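# Carry tube rack through self-closing door to desk

## Task

Take the tube rack from the counter, carry it through the door that swings shut by itself, and set it on the desk. It counts only if the rack stands upright, every tube sits fully seated in a hole, and the door is closed at the end. Neither the rack nor any tube may touch the floor, and no robot may fall or be left leaning. One or both robots may be used. Finish by releasing the rack and backing the robots away.

## Robot and tools

Robots: two identical Hello Robot Stretch 3 units, r1 and r2. Each has a differential base with two drive wheels and a passive rear caster, a lift on a vertical mast, and a telescoping arm that reaches out to the robot's RIGHT side. The base is 0.33 m long and 0.34 m wide. To move the gripper forward or back you drive the base; the base cannot strafe. An on-the-spot turn pivots about the point between the drive wheels, 0.05 m behind the front edge. With the arm in and the wrist folded, the turning circle has radius 0.28 m; an unfolded, level wrist reaches beyond it. Occasionally a loose object may get a small push from outside.

Frames: the base frame sits on the floor midway between the drive wheels, x forward, y left, z up. hand_pose is reported in it, located where the closed fingertips meet; with all wrist joints at zero its x axis points up, y points back along the arm toward the mast, z points to the robot's rear. The odometry frame is the base frame at scene start. Each robot reports in its own frames, so relative robot positions come only from images, lidar_m, wrist_depth_mm and head_depth_mm.

execute_actions: arguments actions (a list holding one action, or empty to just read state) and optional cameras (list of camera names such as r1_head_camera, r2_wrist_camera, or "all"; omitted/null means all, [] means none). An action is an object keyed by robot name r1 and/or r2. Under each name: base, joints, and optionally contact_limits. All motions in one action start at once.
- base holds exactly one command. translate_m: a relative drive in metres from the base's current spot, positive forward, range -1 to 1. rotate_rad: a relative turn in radians, positive counter-clockwise (left), range -3.2 to 3.2.
- joints maps joint names to absolute targets: lift_m 0 to 1.1 (arm height); arm_m 0 to 0.52 (extension); wrist_yaw_rad -1.345 to 4.42 (0 along the arm, positive toward the front, 3.0 folded over the base); wrist_pitch_rad -1.57 to 0.451 (0 level, negative tips fingers down); wrist_roll_rad -2.911 to 2.911 (0 fingers side by side); gripper_m -0.089 to 0.179 (larger is wider; actual fingertip gap is smaller by about 0.007 nearly closed, 0.025 wide open, and zero below 0.007); head_pan_rad -3.953 to 1.73 (0 forward, positive left, -1.57 along the arm); head_tilt_rad -1.53 to 0.419 (negative down). Done tolerances: 0.004 for lift, arm and gripper; 0.02 for yaw, roll, pan, tilt; 0.05 for pitch.
- contact_limits: {"arm_m": N}, N a motor effort percent 1 to 100; the arm stops with contact_stop when effort hits about N (negative when retracting). Too small stops immediately; values over the maximum are clipped. It also caps holding force until the next action.
An unknown key or out-of-range value rejects the whole call. Anything left out of an action may still be driving toward an old target without showing it in status. No action runs past 15 s. Once a result reports a stop, later calls in the same reply are skipped.

wait: seconds 0 to 10; nothing new is commanded; returns state and images. zoom_image: camera plus region [x0, y0, x1, y1] in pixels of that camera's latest full image, at most 504x504. finished_scene: pass the current scene number; it ends the scene permanently and reports success, so the goal must already hold.

Result lines: base_status and joint_status give how each motion ended: done (for the base: wheels turned the commanded amount, slip included), off_target (resting away from the goal, maybe still pushing), contact_stop, time_out, torque_fault. After the last three the old target is dropped. A lift or arm that contact-stops goes slack until commanded again; a loaded slack lift may sink, and closing fingers on a surface can raise it. on_its_own lists uncommanded behaviour; "held at" is the held target, not the position. base_odometry counts wheel turns only. turned_by_wheels and turned_by_imu give turning since the last result. base_tilt (degrees, forward/right positive) has a fixed bias up to about 4 degrees. motor_effort is percent of max, positive toward larger values, peak in brackets; readings are biased and noisy; positive wheel effort pushes forward; an out-of-range rest effort suggests contact or load. lidar_m: 12 distances in metres, 30-degree sectors, first straight ahead and going counter-clockwise (4th left, 7th behind, 10th right), plane 0.17 m up, range 0.15 to 12, "-" for nothing; misses glass and thin legs, sees the other robot, own parts may hide sectors 5, 6, 9, 10. wrist_depth_mm (45 to 1000) and head_depth_mm (280 to 4000, image sideways) are 7x7 grids of median depth from top left. Camera intrinsics are given per camera.

Speed: the base reaches 0.30 m/s and 1.9 rad/s only when lift_m < 0.30, arm_m < 0.03 and wrist_yaw_rad > 2.54; otherwise 0.10 m/s and 0.63 rad/s.

Gripper: command below the object's width to grasp (lower squeezes more); open at least 0.02 above the contact value to let go. Neither reading nor done proves a hold. Overly hard squeezes trigger a stall guard that weakens grip; send a new value to re-squeeze.

Avoid: folding/unfolding the wrist unless lift_m is 0.32 to 0.95, pitch -0.4 and roll near 0 (folded, lift may go down to 0.25); yaw below -0.4 without pitch at -0.5 or lower. Robots pressing against each other (any further drive once bases touch is a hard press and can end the run). Carrying one load with both robots without allowing for travel differences up to 2.5 cm per metre. Arm pushes against rigid things with the gripper above about 0.45 m, repeated pushes after a contact_stop, driving while gripping something fixed, and snagging furniture (especially reversing) — all can tip a robot; if so, reverse in small steps, free the gripper, and lower lift to about 0.2. Sustained hard wrist loads cause a 10 s torque_fault. Never let the rack or tubes fall or touch the floor, and avoid slams and drops.

Each tool is called after "Call:" by a JSON object that holds its "api" and its "payload".

## Session

I'll start by observing the scene.

Call:
{"api": "execute_actions", "payload": {"actions": []}}

Scene clock: 0.00 s.
r1.base_odometry: x=+0.000 y=+0.000 heading=+0.000 (m, m, rad; r1's odometry frame)
r1.turned_by_wheels: +0.000 (rad since the last result)
r1.turned_by_imu: +0.000 (rad since the last result)
r1.base_tilt: forward=-0.6 right=-1.1 (deg)
r1.lidar_m: 0.78 0.84 0.72 0.71 0.77 1.16 1.83 2.00 2.45 1.43 0.99 0.79
r1.head_depth_mm: 689 693 696 698 703 705 709 / 699 704 710 713 716 721 722 / 714 716 721 724 727 732 737 / 726 730 733 739 743 747 751 / 739 744 749 752 757 761 765 / 756 759 762 766 769 773 778 / 771 772 778 781 788 790 795
r1.base_status: not commanded
r1.joint_positions: lift_m=+0.409 arm_m=+0.003 wrist_yaw_rad=+2.933 wrist_pitch_rad=-0.340 wrist_roll_rad=+0.002 gripper_m=+0.037 head_pan_rad=+0.020 head_tilt_rad=-0.006
r1.joint_status: not commanded
r1.motor_effort: left_wheel=+0 right_wheel=+1 lift_m=+28 arm_m=+0 wrist_yaw_rad=+0 wrist_pitch_rad=+5 wrist_roll_rad=+0 gripper_m=+0 head_pan_rad=+0 head_tilt_rad=+1 (%)
r1.hand_pose: x=+0.0272 y=+0.0808 z=+0.4400 quat_wxyz=(+0.192, +0.706, +0.046, +0.680) (m; r1's base frame)
r1.wrist_depth_mm: - 636 668 690 725 742 743 / - 700 709 747 769 811 771 / 707 734 763 792 815 870 787 / 751 830 827 833 892 942 791 / 833 - 892 865 910 859 790 / 740 - - 717 726 733 734 / 608 610 591 596 598 606 597
r2.base_odometry: x=+0.000 y=+0.000 heading=+0.000 (m, m, rad; r2's odometry frame)
r2.turned_by_wheels: +0.000 (rad since the last result)
r2.turned_by_imu: +0.000 (rad since the last result)
r2.base_tilt: forward=+1.1 right=+2.3 (deg)
r2.lidar_m: 0.78 0.72 0.73 0.92 1.56 2.32 2.05 1.89 1.36 0.89 0.81 0.82
r2.head_depth_mm: 1122 1144 1166 1184 1205 970 847 / 1011 1025 1029 1044 1064 1078 1076 / 913 924 935 944 958 971 983 / 830 842 851 865 871 883 886 / 765 771 781 785 798 807 814 / 707 715 720 730 736 743 752 / 658 664 671 678 684 688 695
r2.base_status: not commanded
r2.joint_positions: lift_m=+0.453 arm_m=+0.003 wrist_yaw_rad=+2.830 wrist_pitch_rad=-0.533 wrist_roll_rad=+0.006 gripper_m=+0.037 head_pan_rad=+0.008 head_tilt_rad=-0.012
r2.joint_status: not commanded
r2.motor_effort: left_wheel=-1 right_wheel=+0 lift_m=+33 arm_m=+0 wrist_yaw_rad=+1 wrist_pitch_rad=+4 wrist_roll_rad=+0 gripper_m=+0 head_pan_rad=+0 head_tilt_rad=+3 (%)
r2.hand_pose: x=+0.0428 y=+0.0506 z=+0.4411 quat_wxyz=(+0.291, +0.705, +0.077, +0.643) (m; r2's base frame)
r2.wrist_depth_mm: - - - 884 717 616 535 / - - - 958 789 661 574 / - - - - 865 725 611 / 1000 - 962 946 896 781 671 / 811 - 782 788 795 770 690 / 689 662 698 665 668 655 639 / 595 588 - 602 561 574 571
pictures: r1_head_camera (sideways: a quarter turn clockwise sets it upright), r1_nav_camera (sideways: a quarter turn counterclockwise sets it upright), r1_wrist_camera, r2_head_camera (sideways: a quarter turn clockwise sets it upright), r2_nav_camera (sideways: a quarter turn counterclockwise sets it upright), r2_wrist_camera
Images, in order (width x height): r1_head_camera 896x504, r1_nav_camera 672x504, r1_wrist_camera 644x364, r2_head_camera 896x504, r2_nav_camera 672x504, r2_wrist_camera 644x364.

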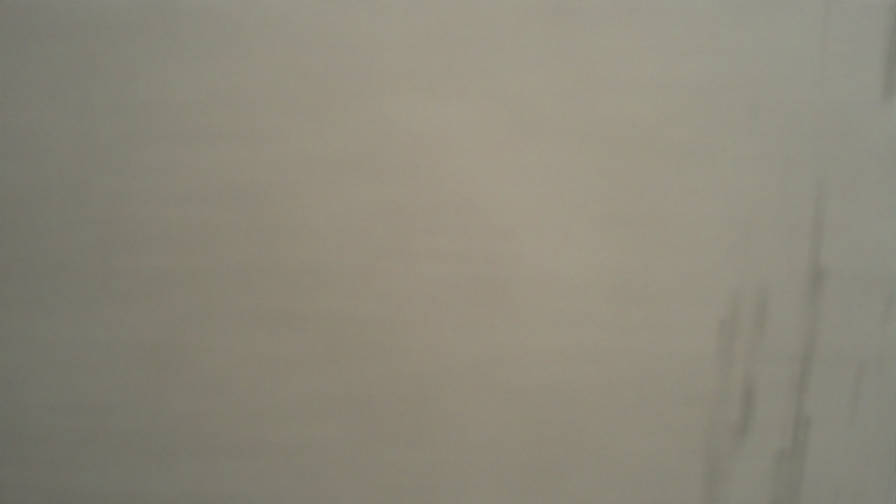

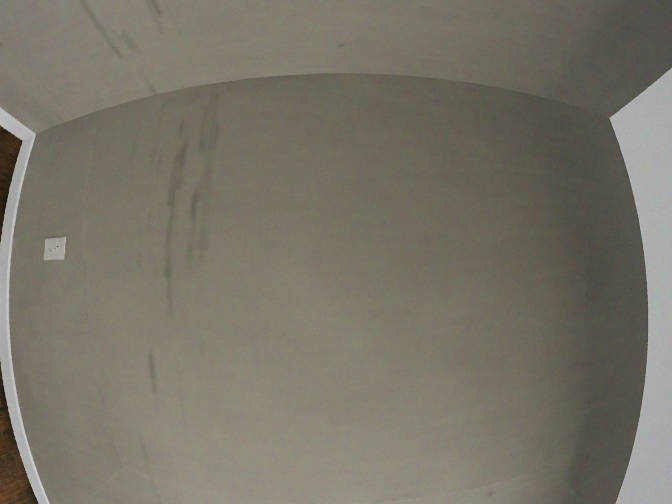

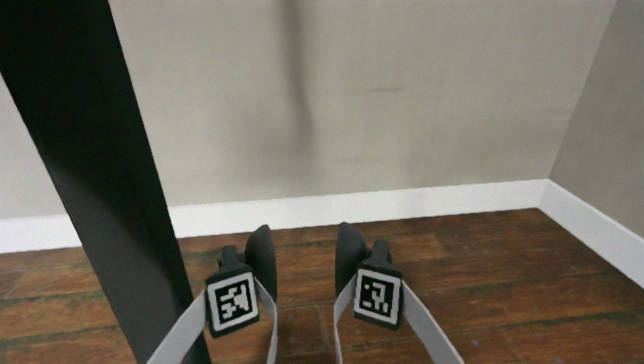

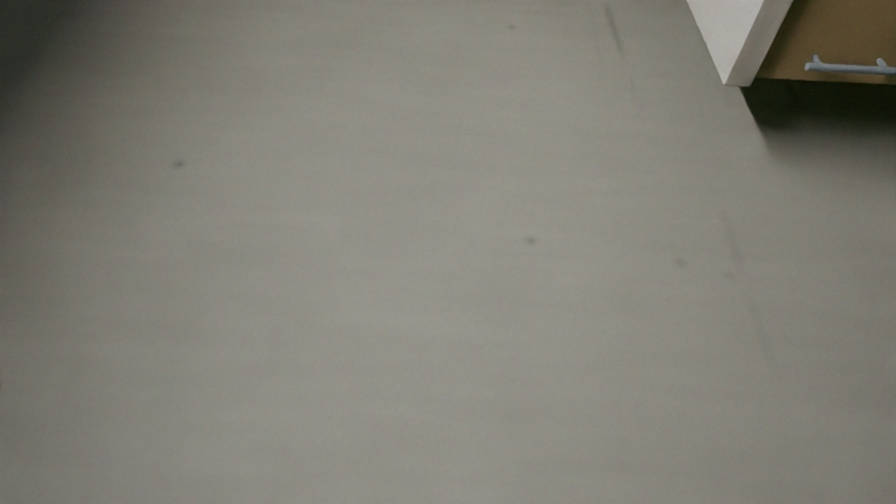

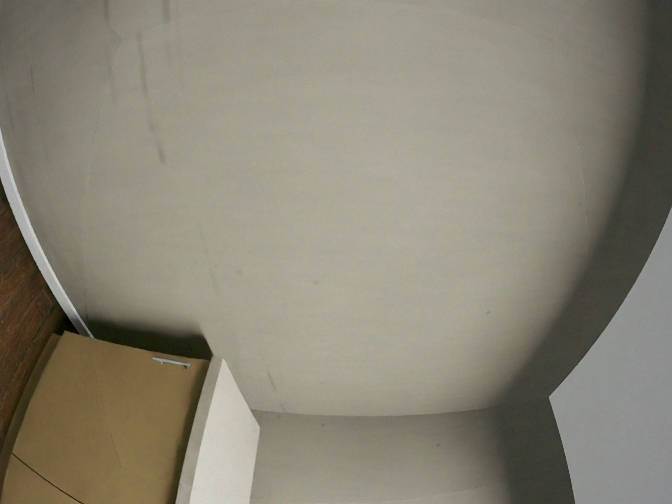

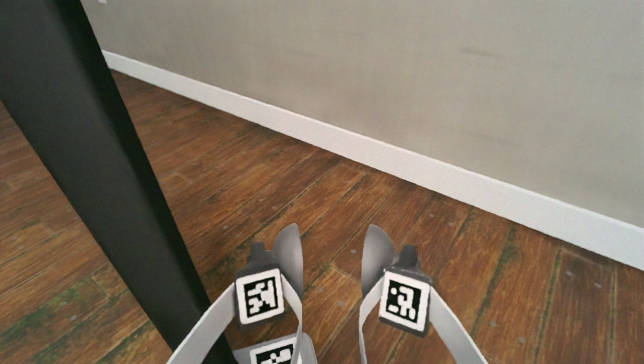

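Both robots are facing walls, so I'll pan the heads to survey the room.

Call:
{"api": "execute_actions", "payload": {"actions": [{"r1": {"joints": {"head_pan_rad": 1.57, "head_tilt_rad": -0.2}}, "r2": {"joints": {"head_pan_rad": 1.57, "head_tilt_rad": -0.2}}}], "cameras": ["r1_head_camera", "r1_nav_camera", "r2_head_camera", "r2_nav_camera"]}}

Scene clock: 5.83 s.
r1.base_odometry: x=+0.000 y=+0.000 heading=+0.000 (m, m, rad; r1's odometry frame)
r1.turned_by_wheels: +0.000 (rad since the last result)
r1.turned_by_imu: +0.001 (rad since the last result)
r1.base_tilt: forward=-0.7 right=-1.1 (deg)
r1.lidar_m: 0.78 0.84 0.71 0.70 0.77 1.16 1.83 2.01 2.45 1.42 0.99 0.79
r1.head_depth_mm: 566 593 616 645 674 709 742 / 579 602 623 649 676 703 755 / 589 613 638 666 694 724 771 / 599 622 646 673 706 731 784 / 607 632 656 687 719 747 801 / 616 640 667 698 731 755 815 / 624 651 678 711 745 772 833
r1.base_status: not commanded
r1.joint_positions: lift_m=+0.409 arm_m=+0.003 wrist_yaw_rad=+2.933 wrist_pitch_rad=-0.340 wrist_roll_rad=+0.002 gripper_m=+0.037 head_pan_rad=+1.563 head_tilt_rad=-0.197
r1.joint_status: all done
r1.motor_effort: left_wheel=+0(0) right_wheel=+0(1) lift_m=+28(29) arm_m=-1(1) wrist_yaw_rad=+1(0) wrist_pitch_rad=+5(5) wrist_roll_rad=+0(0) gripper_m=+1(0) head_pan_rad=+4(53) head_tilt_rad=-1(17) (%)
r1.hand_pose: x=+0.0272 y=+0.0808 z=+0.4400 quat_wxyz=(+0.192, +0.706, +0.046, +0.680) (m; r1's base frame)
r1.wrist_depth_mm: - 650 672 663 692 741 759 / - 687 714 732 760 773 786 / 685 772 741 777 829 836 832 / 769 814 822 898 893 932 803 / 800 - 847 895 873 887 800 / 736 - - 725 722 711 727 / 611 608 623 603 613 615 612
r2.base_odometry: x=+0.000 y=+0.000 heading=+0.000 (m, m, rad; r2's odometry frame)
r2.turned_by_wheels: +0.000 (rad since the last result)
r2.turned_by_imu: +0.001 (rad since the last result)
r2.base_tilt: forward=+1.0 right=+2.3 (deg)
r2.lidar_m: 0.78 0.72 0.73 0.92 1.56 2.32 2.05 1.90 1.37 0.89 0.81 0.82
r2.head_depth_mm: 721 734 752 769 786 799 822 / 798 819 835 857 873 897 920 / 901 917 945 970 989 1025 1053 / 1030 1045 1079 1104 1152 1188 1222 / 1194 1222 1263 1311 1360 1409 1443 / 1419 1463 1515 1589 1646 1738 1557 / 1766 1806 1926 2037 2140 1990 1544
r2.base_status: not commanded
r2.joint_positions: lift_m=+0.453 arm_m=+0.003 wrist_yaw_rad=+2.830 wrist_pitch_rad=-0.533 wrist_roll_rad=+0.006 gripper_m=+0.037 head_pan_rad=+1.563 head_tilt_rad=-0.197
r2.joint_status: all done
r2.motor_effort: left_wheel=-1(1) right_wheel=+0(0) lift_m=+33(33) arm_m=+0(0) wrist_yaw_rad=+0(0) wrist_pitch_rad=+4(4) wrist_roll_rad=+0(0) gripper_m=+0(0) head_pan_rad=+4(56) head_tilt_rad=-2(22) (%)
r2.hand_pose: x=+0.0428 y=+0.0506 z=+0.4411 quat_wxyz=(+0.291, +0.705, +0.077, +0.643) (m; r2's base frame)
r2.wrist_depth_mm: - - - 871 725 611 538 / - - - 966 795 664 577 / - - - - 872 722 613 / 983 - 949 971 895 766 664 / 813 - 785 785 802 780 697 / 686 674 695 662 652 653 650 / 601 588 - 598 556 576 562
pictures: r1_head_camera (sideways: a quarter turn clockwise sets it upright), r1_nav_camera (sideways: a quarter turn counterclockwise sets it upright), r2_head_camera (sideways: a quarter turn clockwise sets it upright), r2_nav_camera (sideways: a quarter turn counterclockwise sets it upright)
Images, in order (width x height): r1_head_camera 896x504, r1_nav_camera 672x504, r2_head_camera 896x504, r2_nav_camera 672x504.

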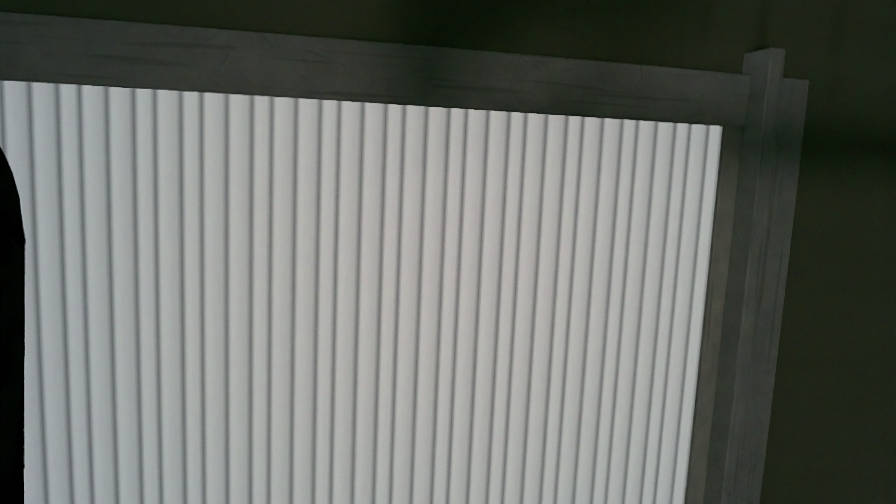

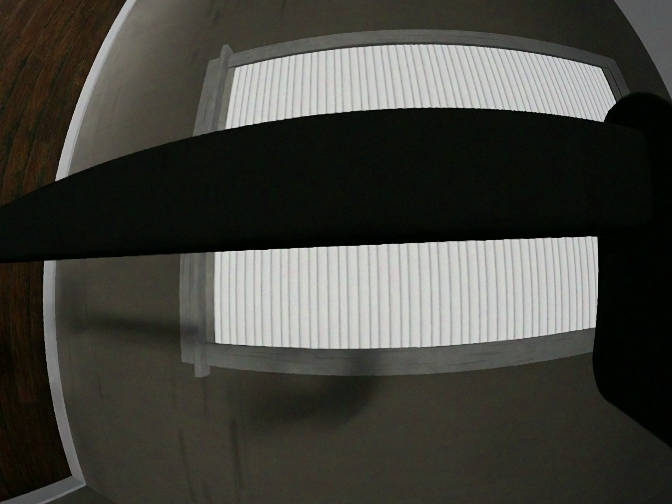

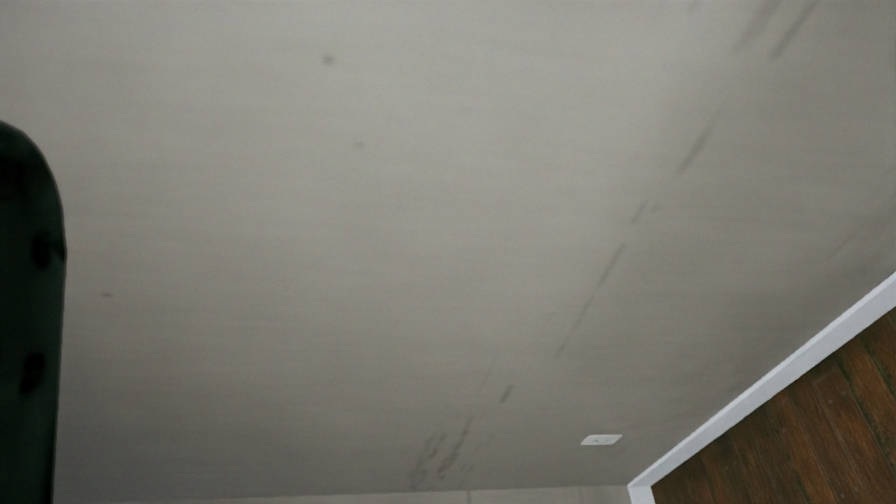

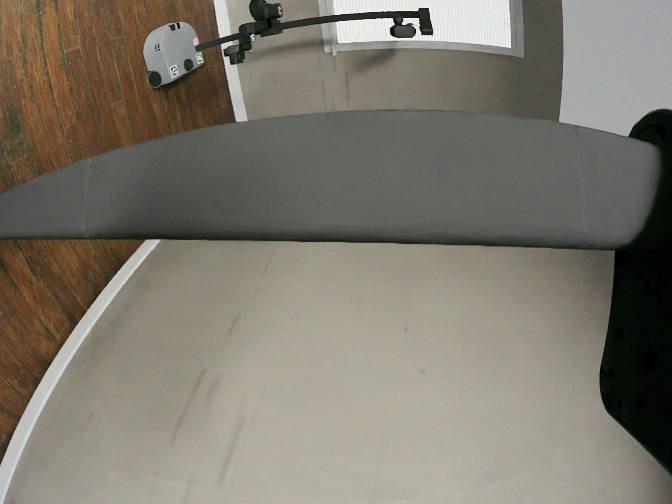

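Call:
{"api": "execute_actions", "payload": {"actions": [{"r1": {"joints": {"head_pan_rad": -3.14, "head_tilt_rad": -0.2}}, "r2": {"joints": {"head_pan_rad": -3.14, "head_tilt_rad": -0.2}}}], "cameras": ["r1_head_camera", "r1_nav_camera", "r2_head_camera", "r2_nav_camera"]}}

Scene clock: 13.63 s.
r1.base_odometry: x=+0.000 y=+0.000 heading=+0.000 (m, m, rad; r1's odometry frame)
r1.turned_by_wheels: +0.000 (rad since the last result)
r1.turned_by_imu: +0.001 (rad since the last result)
r1.base_tilt: forward=-0.6 right=-1.0 (deg)
r1.lidar_m: 0.78 0.85 0.71 0.71 0.77 1.16 1.83 2.00 2.45 1.43 0.99 0.79
r1.head_depth_mm: 1552 1616 1684 1746 1825 1906 1626 / 1583 1644 1717 1787 1850 1935 1622 / 1597 1674 1740 1822 1895 1970 1620 / 1633 1703 1776 1850 1936 2003 1627 / 1660 1722 1796 1884 1972 2042 1616 / 1681 1765 1839 1920 2002 2055 1617 / 1709 1788 1869 1944 2049 2111 1613
r1.base_status: not commanded
r1.joint_positions: lift_m=+0.409 arm_m=+0.003 wrist_yaw_rad=+2.933 wrist_pitch_rad=-0.340 wrist_roll_rad=+0.002 gripper_m=+0.037 head_pan_rad=-3.133 head_tilt_rad=-0.197
r1.joint_status: all done
r1.motor_effort: left_wheel=+0(0) right_wheel=+0(0) lift_m=+28(29) arm_m=-1(0) wrist_yaw_rad=+0(0) wrist_pitch_rad=+4(4) wrist_roll_rad=+0(0) gripper_m=+0(1) head_pan_rad=-4(52) head_tilt_rad=-2(1) (%)
r1.hand_pose: x=+0.0272 y=+0.0808 z=+0.4400 quat_wxyz=(+0.192, +0.706, +0.046, +0.680) (m; r1's base frame)
r1.wrist_depth_mm: - 650 667 697 710 731 753 / - 693 715 716 763 770 769 / 701 754 762 804 822 856 805 / 771 827 824 862 912 927 816 / 835 - 860 898 908 868 794 / 729 - - 721 717 747 708 / 629 601 582 612 610 609 619
r2.base_odometry: x=+0.000 y=+0.000 heading=+0.000 (m, m, rad; r2's odometry frame)
r2.turned_by_wheels: +0.000 (rad since the last result)
r2.turned_by_imu: +0.001 (rad since the last result)
r2.base_tilt: forward=+1.0 right=+2.3 (deg)
r2.lidar_m: 0.78 0.72 0.73 0.92 1.56 2.32 2.05 1.90 1.37 0.89 0.81 0.82
r2.head_depth_mm: 2331 2402 2453 2531 2581 2144 1594 / 2415 2577 2685 2777 2833 2159 1623 / 2239 2337 2472 2606 2710 2111 1597 / 2044 2137 2258 2373 2485 2083 1583 / 1917 1995 2083 2171 2262 2085 1565 / 1785 1838 1914 2018 2088 2059 1553 / 1648 1724 1786 1863 1956 1953 1545
r2.base_status: not commanded
r2.joint_positions: lift_m=+0.453 arm_m=+0.003 wrist_yaw_rad=+2.830 wrist_pitch_rad=-0.533 wrist_roll_rad=+0.006 gripper_m=+0.037 head_pan_rad=-3.133 head_tilt_rad=-0.198
r2.joint_status: all done
r2.motor_effort: left_wheel=-1(1) right_wheel=+0(0) lift_m=+33(33) arm_m=+0(0) wrist_yaw_rad=+1(1) wrist_pitch_rad=+4(4) wrist_roll_rad=+0(0) gripper_m=+0(0) head_pan_rad=-5(58) head_tilt_rad=-2(3) (%)
r2.hand_pose: x=+0.0428 y=+0.0506 z=+0.4411 quat_wxyz=(+0.291, +0.705, +0.077, +0.643) (m; r2's base frame)
r2.wrist_depth_mm: - - - 864 718 610 539 / - - - 969 783 665 569 / - - - - 868 718 616 / 983 - 961 948 887 766 655 / 804 - 806 789 787 763 698 / 689 674 697 664 663 649 658 / 601 594 - 591 559 576 573
pictures: r1_head_camera (sideways: a quarter turn clockwise sets it upright), r1_nav_camera (sideways: a quarter turn counterclockwise sets it upright), r2_head_camera (sideways: a quarter turn clockwise sets it upright), r2_nav_camera (sideways: a quarter turn counterclockwise sets it upright)
Images, in order (width x height): r1_head_camera 896x504, r1_nav_camera 672x504, r2_head_camera 896x504, r2_nav_camera 672x504.

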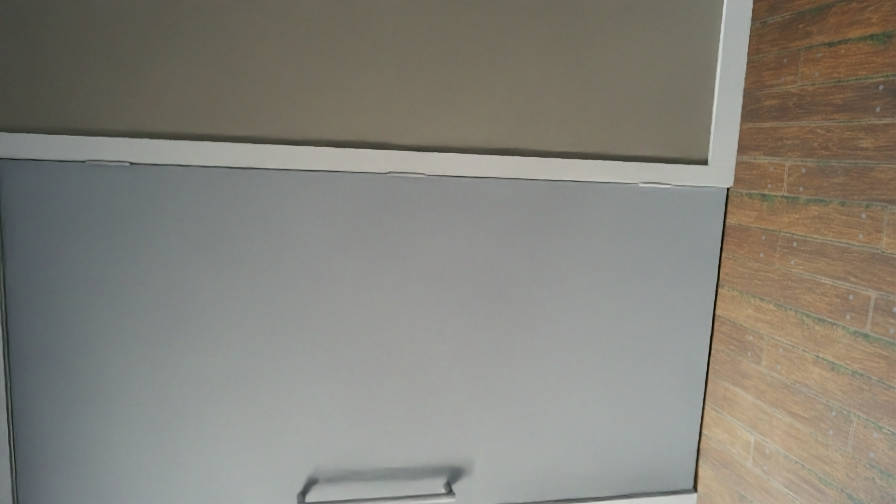

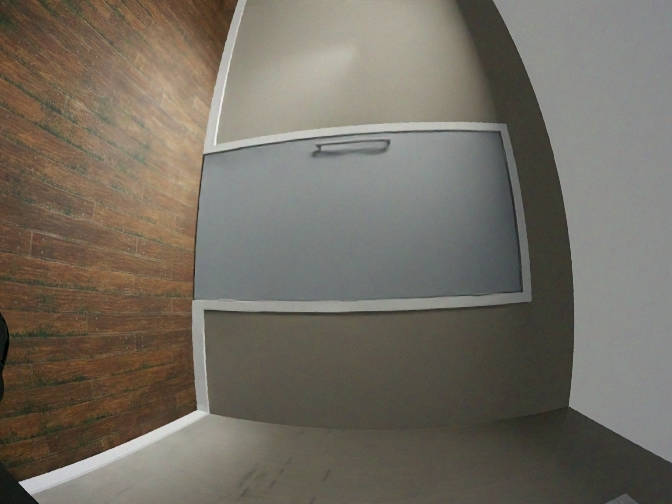

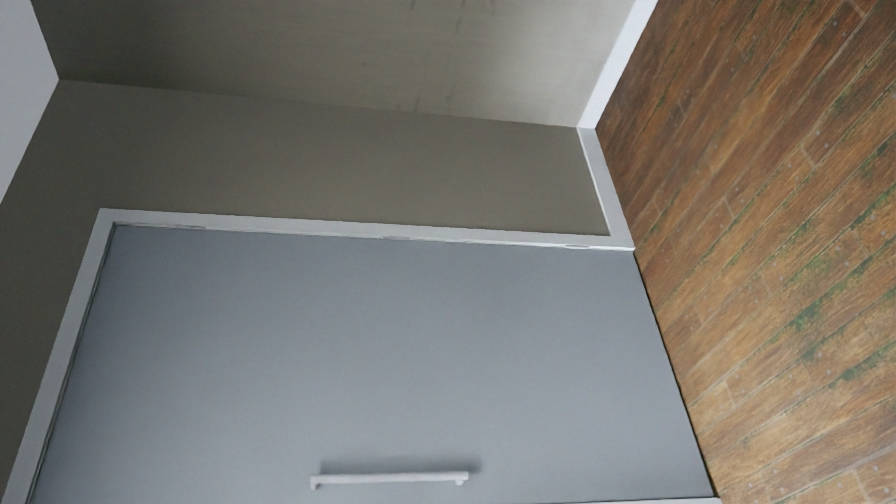

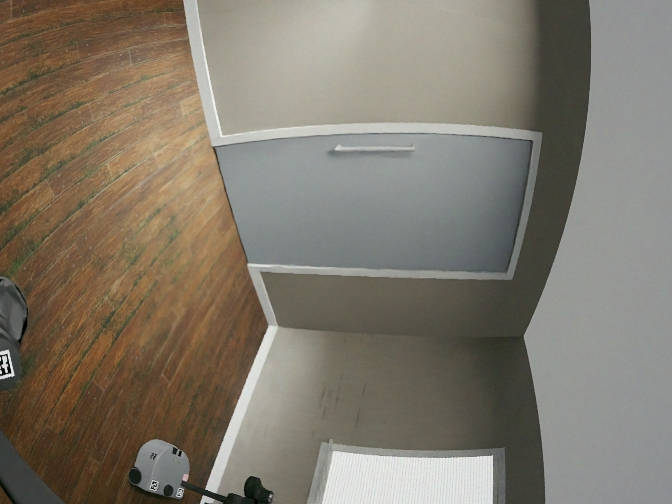

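Call:
{"api": "execute_actions", "payload": {"actions": [{"r1": {"joints": {"head_pan_rad": -1.57, "head_tilt_rad": -0.2}}, "r2": {"joints": {"head_pan_rad": -1.3, "head_tilt_rad": -0.4}}}], "cameras": ["r1_head_camera", "r1_nav_camera", "r2_head_camera", "r2_nav_camera"]}}

Scene clock: 20.63 s.
r1.base_odometry: x=+0.000 y=+0.000 heading=+0.000 (m, m, rad; r1's odometry frame)
r1.turned_by_wheels: +0.000 (rad since the last result)
r1.turned_by_imu: +0.001 (rad since the last result)
r1.base_tilt: forward=-0.6 right=-1.0 (deg)
r1.lidar_m: 0.78 0.84 0.71 0.71 0.77 1.17 1.84 2.00 2.45 1.43 0.99 0.79
r1.head_depth_mm: 2580 2711 2807 2333 2420 2135 1634 / 2641 2724 2840 2382 2417 2152 1576 / 2655 2763 2811 2390 1463 1737 1531 / 2688 2816 2920 2406 2509 2124 1613 / 2703 2806 2929 2476 2601 2122 1621 / 1984 2036 2077 2157 2202 2049 1605 / 1549 1574 1609 1643 1662 1701 1559
r1.base_status: not commanded
r1.joint_positions: lift_m=+0.409 arm_m=+0.003 wrist_yaw_rad=+2.933 wrist_pitch_rad=-0.340 wrist_roll_rad=+0.002 gripper_m=+0.037 head_pan_rad=-1.577 head_tilt_rad=-0.197
r1.joint_status: all done
r1.motor_effort: left_wheel=-1(0) right_wheel=+0(1) lift_m=+28(28) arm_m=-1(0) wrist_yaw_rad=+1(0) wrist_pitch_rad=+4(4) wrist_roll_rad=+0(0) gripper_m=+0(0) head_pan_rad=+4(51) head_tilt_rad=-1(1) (%)
r1.hand_pose: x=+0.0272 y=+0.0808 z=+0.4400 quat_wxyz=(+0.192, +0.706, +0.046, +0.680) (m; r1's base frame)
r1.wrist_depth_mm: - 655 664 659 703 737 754 / - 694 691 713 762 795 774 / 707 729 776 779 801 853 812 / 766 808 829 869 920 951 825 / 801 - 887 875 889 853 796 / 732 - - 737 722 738 716 / 612 599 581 599 605 610 614
r2.base_odometry: x=+0.000 y=+0.000 heading=+0.000 (m, m, rad; r2's odometry frame)
r2.turned_by_wheels: +0.000 (rad since the last result)
r2.turned_by_imu: +0.001 (rad since the last result)
r2.base_tilt: forward=+1.0 right=+2.3 (deg)
r2.lidar_m: 0.78 0.72 0.73 0.92 1.56 2.31 2.05 1.89 1.37 0.89 0.81 0.82
r2.head_depth_mm: 1475 1595 1727 1140 1242 1417 1348 / 1402 1533 1629 1100 1154 1310 1341 / 1355 1468 1560 1022 1077 1205 1329 / 1294 1399 1499 997 1008 1127 1261 / 1242 1338 1433 982 954 1054 1217 / 1198 1276 1379 968 899 986 1106 / 1154 1238 1319 956 852 937 1037
r2.base_status: not commanded
r2.joint_positions: lift_m=+0.453 arm_m=+0.003 wrist_yaw_rad=+2.830 wrist_pitch_rad=-0.533 wrist_roll_rad=+0.006 gripper_m=+0.037 head_pan_rad=-1.307 head_tilt_rad=-0.395
r2.joint_status: all done
r2.motor_effort: left_wheel=+0(0) right_wheel=+0(0) lift_m=+34(33) arm_m=+0(0) wrist_yaw_rad=+0(1) wrist_pitch_rad=+4(4) wrist_roll_rad=+0(0) gripper_m=+1(1) head_pan_rad=+4(55) head_tilt_rad=-3(27) (%)
r2.hand_pose: x=+0.0428 y=+0.0506 z=+0.4411 quat_wxyz=(+0.291, +0.705, +0.077, +0.643) (m; r2's base frame)
r2.wrist_depth_mm: - - - 865 722 625 540 / - - - 963 796 663 568 / - - - - 860 735 609 / 992 981 966 971 905 769 668 / 825 - 789 797 794 766 702 / 685 679 695 672 662 655 654 / 597 587 - 600 570 568 566
pictures: r1_head_camera (sideways: a quarter turn clockwise sets it upright), r1_nav_camera (sideways: a quarter turn counterclockwise sets it upright), r2_head_camera (sideways: a quarter turn clockwise sets it upright), r2_nav_camera (sideways: a quarter turn counterclockwise sets it upright)
Images, in order (width x height): r1_head_camera 896x504, r1_nav_camera 672x504, r2_head_camera 896x504, r2_nav_camera 672x504.

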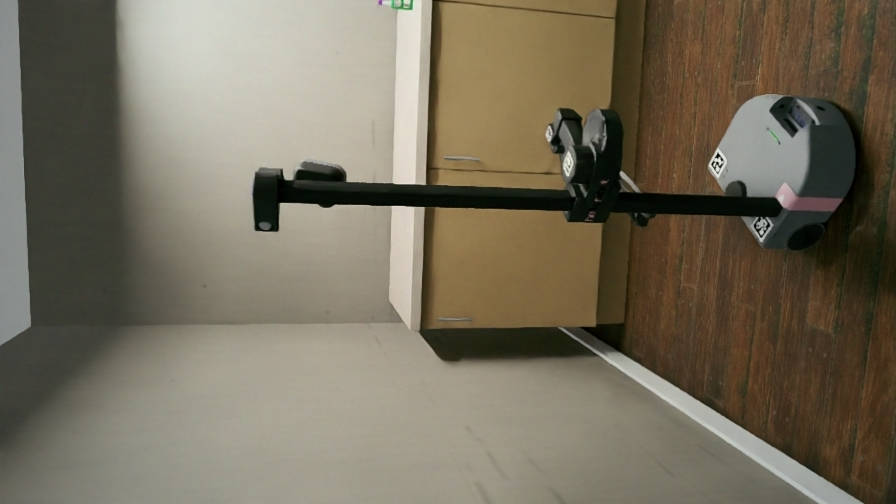

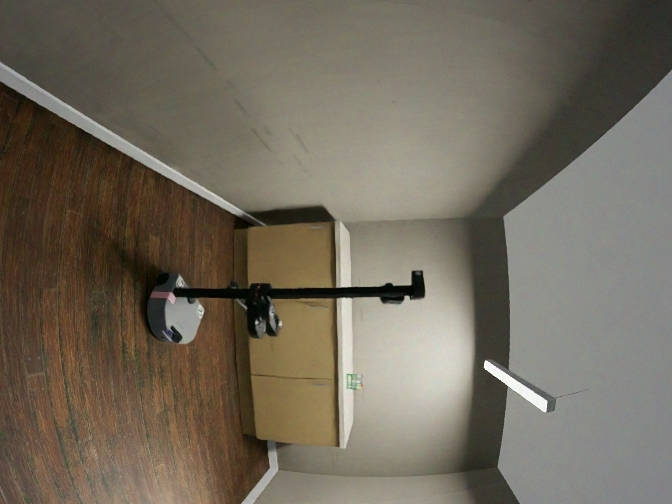

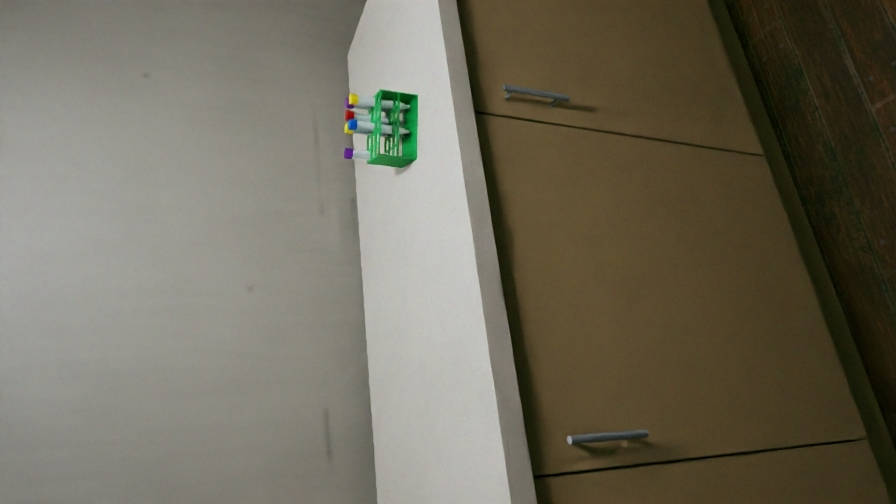

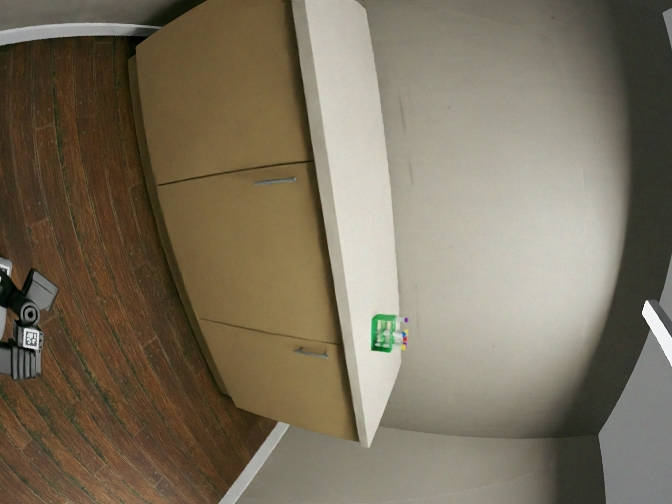

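Call:
{"api": "zoom_image", "payload": {"camera": "r2_head_camera", "region": [300, 60, 460, 190]}}

Region (300, 60, 460, 190) of r2_head_camera's 896x504 image, scaled by 3.150, with more detail than that image has; it fills the top 410 rows of this view, and the rest is white.

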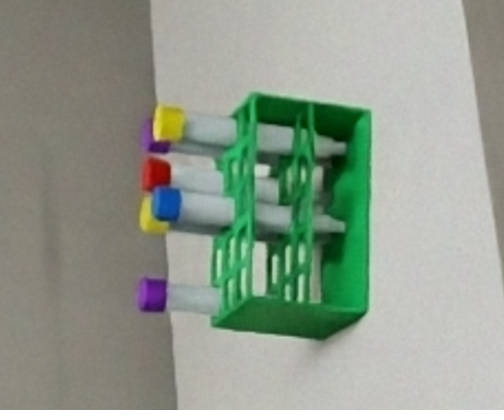

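Call:
{"api": "execute_actions", "payload": {"actions": [{"r1": {"base": {"rotate_rad": -2.49}, "joints": {"lift_m": 0.28, "head_pan_rad": 0.0, "head_tilt_rad": -0.3}}, "r2": {"base": {"rotate_rad": 0.70}, "joints": {"lift_m": 0.9, "wrist_pitch_rad": -0.4, "head_pan_rad": -1.57, "head_tilt_rad": -0.4}}}], "cameras": ["r1_nav_camera", "r2_head_camera"]}}

Scene clock: 145.53 s.
r1.base_odometry: x=+0.000 y=+0.000 heading=-2.490 (m, m, rad; r1's odometry frame)
r1.turned_by_wheels: -2.490 (rad since the last result)
r1.turned_by_imu: -2.463 (rad since the last result)
r1.base_tilt: forward=-0.6 right=-1.0 (deg)
r1.lidar_m: 2.14 1.44 1.45 0.91 0.78 0.78 0.82 0.71 0.71 0.81 1.41 1.83
r1.head_depth_mm: 1728 1801 1877 1969 2066 1872 1472 / 1871 1946 2038 2144 2237 1887 1480 / 2034 2132 2267 2363 2421 1871 1479 / 2241 2365 2506 2654 2540 1859 1473 / 2480 2636 2833 2971 2553 1864 1468 / 2791 2964 3169 3357 2538 1870 1465 / 2805 2927 3061 3193 2526 1854 1466
r1.base_status: done
r1.joint_positions: lift_m=+0.280 arm_m=+0.003 wrist_yaw_rad=+2.933 wrist_pitch_rad=-0.340 wrist_roll_rad=+0.002 gripper_m=+0.037 head_pan_rad=-0.007 head_tilt_rad=-0.297
r1.joint_status: all done
r1.motor_effort: left_wheel=+3(13) right_wheel=-2(7) lift_m=+19(23) arm_m=-1(1) wrist_yaw_rad=+0(0) wrist_pitch_rad=+5(5) wrist_roll_rad=+0(0) gripper_m=+0(0) head_pan_rad=+3(52) head_tilt_rad=-2(12) (%)
r1.hand_pose: x=+0.0272 y=+0.0807 z=+0.3109 quat_wxyz=(+0.192, +0.706, +0.046, +0.680) (m; r1's base frame)
r1.wrist_depth_mm: - 792 - - - - - / - 827 - - - - - / - 919 - - - - - / 667 907 881 875 874 867 851 / 656 - 701 681 671 661 667 / 557 - - 550 539 547 557 / 462 463 - 464 461 462 467
r2.base_odometry: x=+0.000 y=+0.000 heading=+0.700 (m, m, rad; r2's odometry frame)
r2.turned_by_wheels: +0.700 (rad since the last result)
r2.turned_by_imu: +0.695 (rad since the last result)
r2.base_tilt: forward=+1.0 right=+2.3 (deg)
r2.lidar_m: 0.72 0.76 1.09 1.52 2.42 1.94 1.90 1.12 0.84 0.81 0.86 0.74
r2.head_depth_mm: 1188 1277 1366 1035 902 997 1090 / 1196 1280 1376 1027 905 1000 1107 / 1203 1285 1388 1009 903 1004 1132 / 1209 1293 1398 997 911 1008 1120 / 1210 1306 1401 983 915 1017 1126 / 1227 1308 1402 971 924 1023 1138 / 1223 1331 1426 955 923 1027 1208
r2.base_status: done
r2.joint_positions: lift_m=+0.900 arm_m=+0.003 wrist_yaw_rad=+2.830 wrist_pitch_rad=-0.418 wrist_roll_rad=+0.006 gripper_m=+0.037 head_pan_rad=-1.563 head_tilt_rad=-0.395
r2.joint_status: all done
r2.motor_effort: left_wheel=-3(7) right_wheel=+5(8) lift_m=+43(45) arm_m=+0(0) wrist_yaw_rad=+1(1) wrist_pitch_rad=+6(8) wrist_roll_rad=+0(0) gripper_m=+0(0) head_pan_rad=-5(30) head_tilt_rad=-3(3) (%)
r2.hand_pose: x=+0.0477 y=+0.0658 z=+0.9123 quat_wxyz=(+0.253, +0.708, +0.037, +0.658) (m; r2's base frame)
r2.wrist_depth_mm: - - - - - 889 658 / - - - - - 926 666 / - - - - - 949 683 / - - - - - 978 697 / - - - - - - 710 / - - - - - - 731 / - - - - - - 747
pictures: r1_nav_camera (sideways: a quarter turn counterclockwise sets it upright), r2_head_camera (sideways: a quarter turn clockwise sets it upright)
Images, in order (width x height): r1_nav_camera 672x504, r2_head_camera 896x504.

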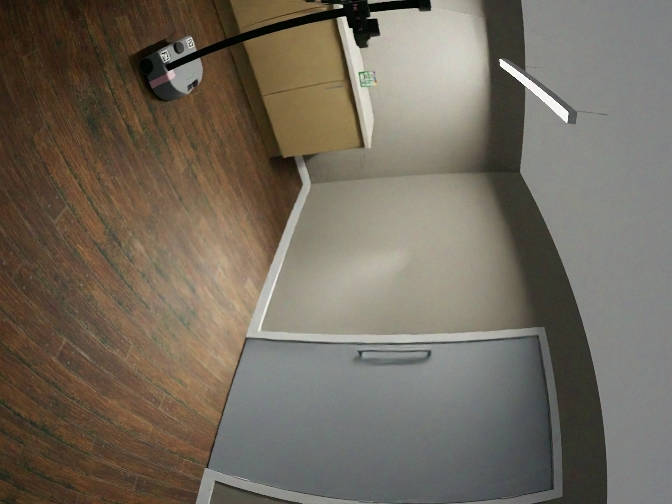

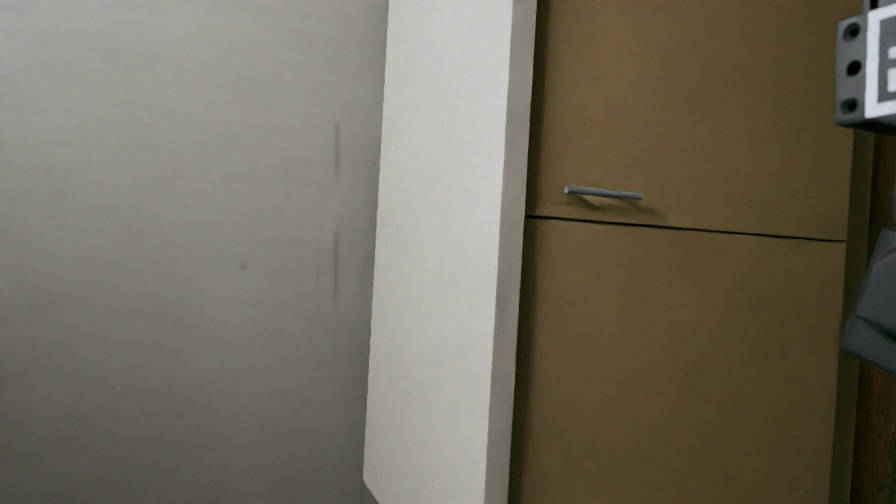

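Call:
{"api": "execute_actions", "payload": {"actions": [{"r1": {"base": {"translate_m": 1.0}}, "r2": {"base": {"translate_m": -0.7}, "joints": {"wrist_yaw_rad": 0.0}}}], "cameras": ["r1_nav_camera", "r2_head_camera", "r2_wrist_camera"]}}

Scene clock: 159.27 s.
r1.base_odometry: x=-0.795 y=-0.607 heading=-2.490 (m, m, rad; r1's odometry frame)
r1.turned_by_wheels: +0.000 (rad since the last result)
r1.turned_by_imu: +0.007 (rad since the last result)
r1.base_tilt: forward=-0.6 right=-1.1 (deg)
r1.lidar_m: 1.31 0.78 0.78 1.72 1.49 1.49 1.64 1.41 1.41 1.30 1.14 1.14
r1.head_depth_mm: 1060 1106 1156 1206 1266 1332 1377 / 1147 1204 1259 1325 1400 1470 1467 / 1251 1318 1383 1464 1548 1641 1471 / 1375 1449 1545 1641 1745 1801 1467 / 1527 1634 1729 1853 1992 1866 1464 / 1731 1851 1976 2139 2281 1859 1474 / 1969 2118 2291 2412 2490 1855 1476
r1.base_status: done
r1.joint_positions: lift_m=+0.280 arm_m=+0.003 wrist_yaw_rad=+2.933 wrist_pitch_rad=-0.340 wrist_roll_rad=+0.002 gripper_m=+0.037 head_pan_rad=-0.007 head_tilt_rad=-0.297
r1.joint_status: not commanded
r1.motor_effort: left_wheel=+3(14) right_wheel=-2(5) lift_m=+19(19) arm_m=-1(1) wrist_yaw_rad=+0(0) wrist_pitch_rad=+5(5) wrist_roll_rad=+0(0) gripper_m=+0(0) head_pan_rad=+4(4) head_tilt_rad=-1(2) (%)
r1.hand_pose: x=+0.0272 y=+0.0807 z=+0.3109 quat_wxyz=(+0.192, +0.706, +0.046, +0.680) (m; r1's base frame)
r1.wrist_depth_mm: - - - - - - - / - - - - - - - / - - - - - 759 - / 893 873 872 898 823 766 823 / 698 - 704 681 653 674 680 / 550 - - 548 539 552 552 / 469 459 - 465 464 467 460
r2.base_odometry: x=-0.536 y=-0.451 heading=+0.700 (m, m, rad; r2's odometry frame)
r2.turned_by_wheels: +0.000 (rad since the last result)
r2.turned_by_imu: -0.002 (rad since the last result)
r2.base_tilt: forward=+1.0 right=+2.3 (deg)
r2.lidar_m: 1.41 1.49 2.13 0.86 1.62 1.23 1.20 1.26 0.82 0.79 0.83 1.16
r2.head_depth_mm: 1151 1238 1333 1045 876 972 1066 / 1162 1244 1339 1028 879 973 1069 / 1165 1257 1351 946 881 974 1086 / 1168 1260 1361 951 886 968 - / 1173 1271 1355 986 894 986 1106 / 1191 1280 1360 972 895 995 1115 / 1191 1287 1380 955 897 1000 1120
r2.base_status: done
r2.joint_positions: lift_m=+0.900 arm_m=+0.003 wrist_yaw_rad=+0.002 wrist_pitch_rad=-0.418 wrist_roll_rad=+0.006 gripper_m=+0.037 head_pan_rad=-1.563 head_tilt_rad=-0.395
r2.joint_status: all done
r2.motor_effort: left_wheel=-3(9) right_wheel=+4(6) lift_m=+43(44) arm_m=+0(0) wrist_yaw_rad=-2(4) wrist_pitch_rad=+6(6) wrist_roll_rad=+0(0) gripper_m=+0(0) head_pan_rad=-5(4) head_tilt_rad=-3(3) (%)
r2.hand_pose: x=-0.0212 y=-0.3721 z=+0.9123 quat_wxyz=(+0.690, +0.147, -0.693, -0.147) (m; r2's base frame)
r2.wrist_depth_mm: - - - 699 - - 992 / 574 552 545 542 527 518 508 / 618 615 603 596 585 570 558 / 707 678 667 647 634 634 620 / 778 754 734 728 698 689 - / 891 859 842 831 783 784 - / - - - 935 - 900 -
pictures: r1_nav_camera (sideways: a quarter turn counterclockwise sets it upright), r2_head_camera (sideways: a quarter turn clockwise sets it upright), r2_wrist_camera
Images, in order (width x height): r1_nav_camera 672x504, r2_head_camera 896x504, r2_wrist_camera 644x364.

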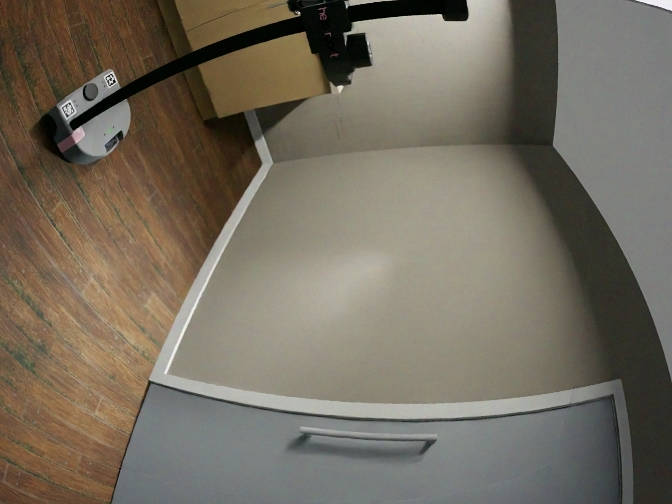

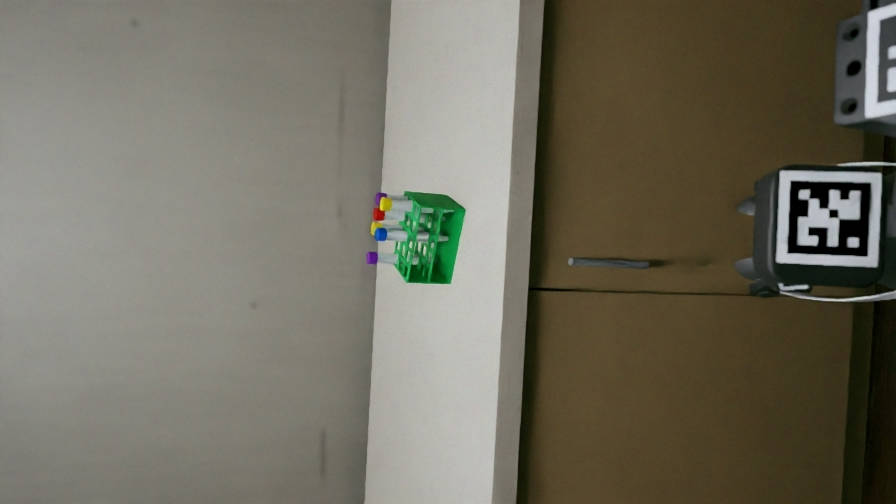

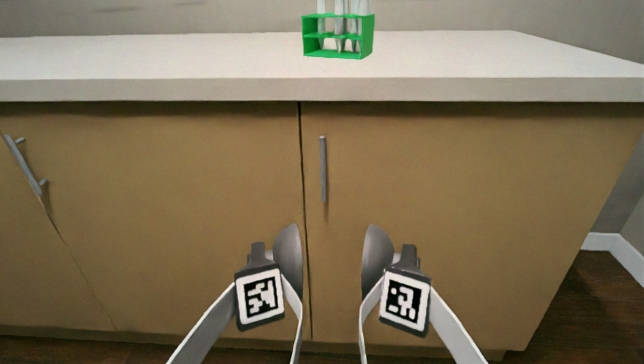

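Call:
{"api": "execute_actions", "payload": {"actions": [{"r1": {"base": {"translate_m": 0.3}}, "r2": {"joints": {"lift_m": 0.78, "wrist_pitch_rad": 0.0, "arm_m": 0.2, "gripper_m": 0.17}}}], "cameras": ["r2_wrist_camera"]}}

Scene clock: 188.73 s.
r1.base_odometry: x=-1.033 y=-0.789 heading=-2.490 (m, m, rad; r1's odometry frame)
r1.turned_by_wheels: +0.000 (rad since the last result)
r1.turned_by_imu: +0.003 (rad since the last result)
r1.base_tilt: forward=-0.7 right=-1.1 (deg)
r1.lidar_m: 1.07 1.52 0.60 1.74 1.70 1.70 1.88 1.63 1.62 1.07 0.92 0.93
r1.head_depth_mm: 859 891 935 981 1023 1071 1130 / 928 973 1020 1071 1128 1192 1259 / 1012 1069 1123 1182 1257 1331 1385 / 1118 1178 1253 1329 1414 1522 1470 / 1241 1315 1405 1502 1622 1717 1477 / 1397 1491 1602 1743 1896 1857 1469 / 1588 1728 1874 2059 2223 1845 1460
r1.base_status: done
r1.joint_positions: lift_m=+0.280 arm_m=+0.003 wrist_yaw_rad=+2.933 wrist_pitch_rad=-0.340 wrist_roll_rad=+0.002 gripper_m=+0.037 head_pan_rad=-0.007 head_tilt_rad=-0.297
r1.joint_status: not commanded
r1.motor_effort: left_wheel=+3(14) right_wheel=-2(4) lift_m=+19(19) arm_m=-1(1) wrist_yaw_rad=+0(0) wrist_pitch_rad=+5(5) wrist_roll_rad=+0(0) gripper_m=+0(0) head_pan_rad=+3(3) head_tilt_rad=-1(2) (%)
r1.hand_pose: x=+0.0272 y=+0.0807 z=+0.3109 quat_wxyz=(+0.192, +0.706, +0.046, +0.680) (m; r1's base frame)
r1.wrist_depth_mm: - - - - - - - / - - - - - - - / - - - - 768 - - / 896 873 869 741 677 862 843 / 691 - 719 681 672 679 671 / 548 - - 548 544 539 553 / 471 458 - 453 460 467 454
r2.base_odometry: x=-0.536 y=-0.451 heading=+0.700 (m, m, rad; r2's odometry frame)
r2.turned_by_wheels: +0.000 (rad since the last result)
r2.turned_by_imu: +0.001 (rad since the last result)
r2.base_tilt: forward=+1.0 right=+2.3 (deg)
r2.lidar_m: 1.42 1.50 2.13 0.65 0.73 1.22 1.20 1.26 0.82 0.79 0.83 1.16
r2.head_depth_mm: 1146 1234 1338 1041 873 966 1066 / 1155 1242 1345 1023 880 943 - / 1157 1254 1352 947 877 - - / 1178 1257 1353 947 879 - 1228 / 1185 1268 1356 988 891 989 1118 / 1184 1281 1372 965 894 991 1116 / 1186 1282 1362 958 903 996 1119
r2.base_status: not commanded
r2.joint_positions: lift_m=+0.780 arm_m=+0.200 wrist_yaw_rad=+0.001 wrist_pitch_rad=-0.021 wrist_roll_rad=+0.006 gripper_m=+0.170 head_pan_rad=-1.563 head_tilt_rad=-0.395
r2.joint_status: all done
r2.motor_effort: left_wheel=-3(3) right_wheel=+4(4) lift_m=+22(37) arm_m=+4(5) wrist_yaw_rad=+0(2) wrist_pitch_rad=+7(8) wrist_roll_rad=+0(0) gripper_m=+1(100) head_pan_rad=-4(5) head_tilt_rad=-3(3) (%)
r2.hand_pose: x=-0.0213 y=-0.6004 z=+0.8897 quat_wxyz=(+0.705, +0.008, -0.709, -0.007) (m; r2's base frame)
r2.wrist_depth_mm: - 997 984 938 944 908 887 / - - 995 973 942 941 912 / - - - 569 961 938 924 / 367 362 354 344 338 332 325 / 395 389 376 371 367 360 352 / 404 - 389 381 371 367 359 / 416 415 400 392 384 377 369
pictures: r2_wrist_camera
Images, in order (width x height): r2_wrist_camera 644x364.

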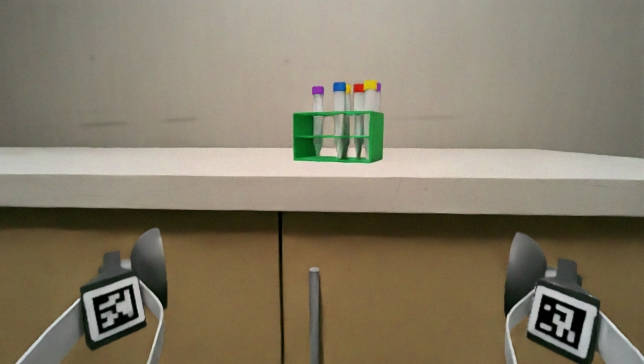

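Call:
{"api": "zoom_image", "payload": {"camera": "r2_wrist_camera", "region": [250, 60, 430, 180]}}

Region (250, 60, 430, 180) of r2_wrist_camera's 644x364 image, scaled by 2.800.

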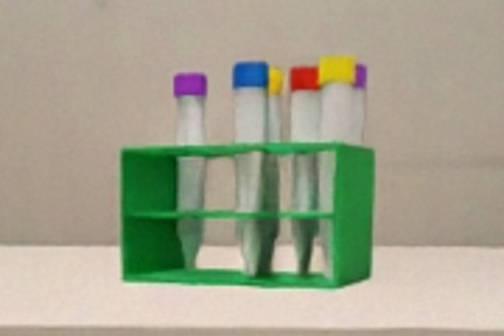

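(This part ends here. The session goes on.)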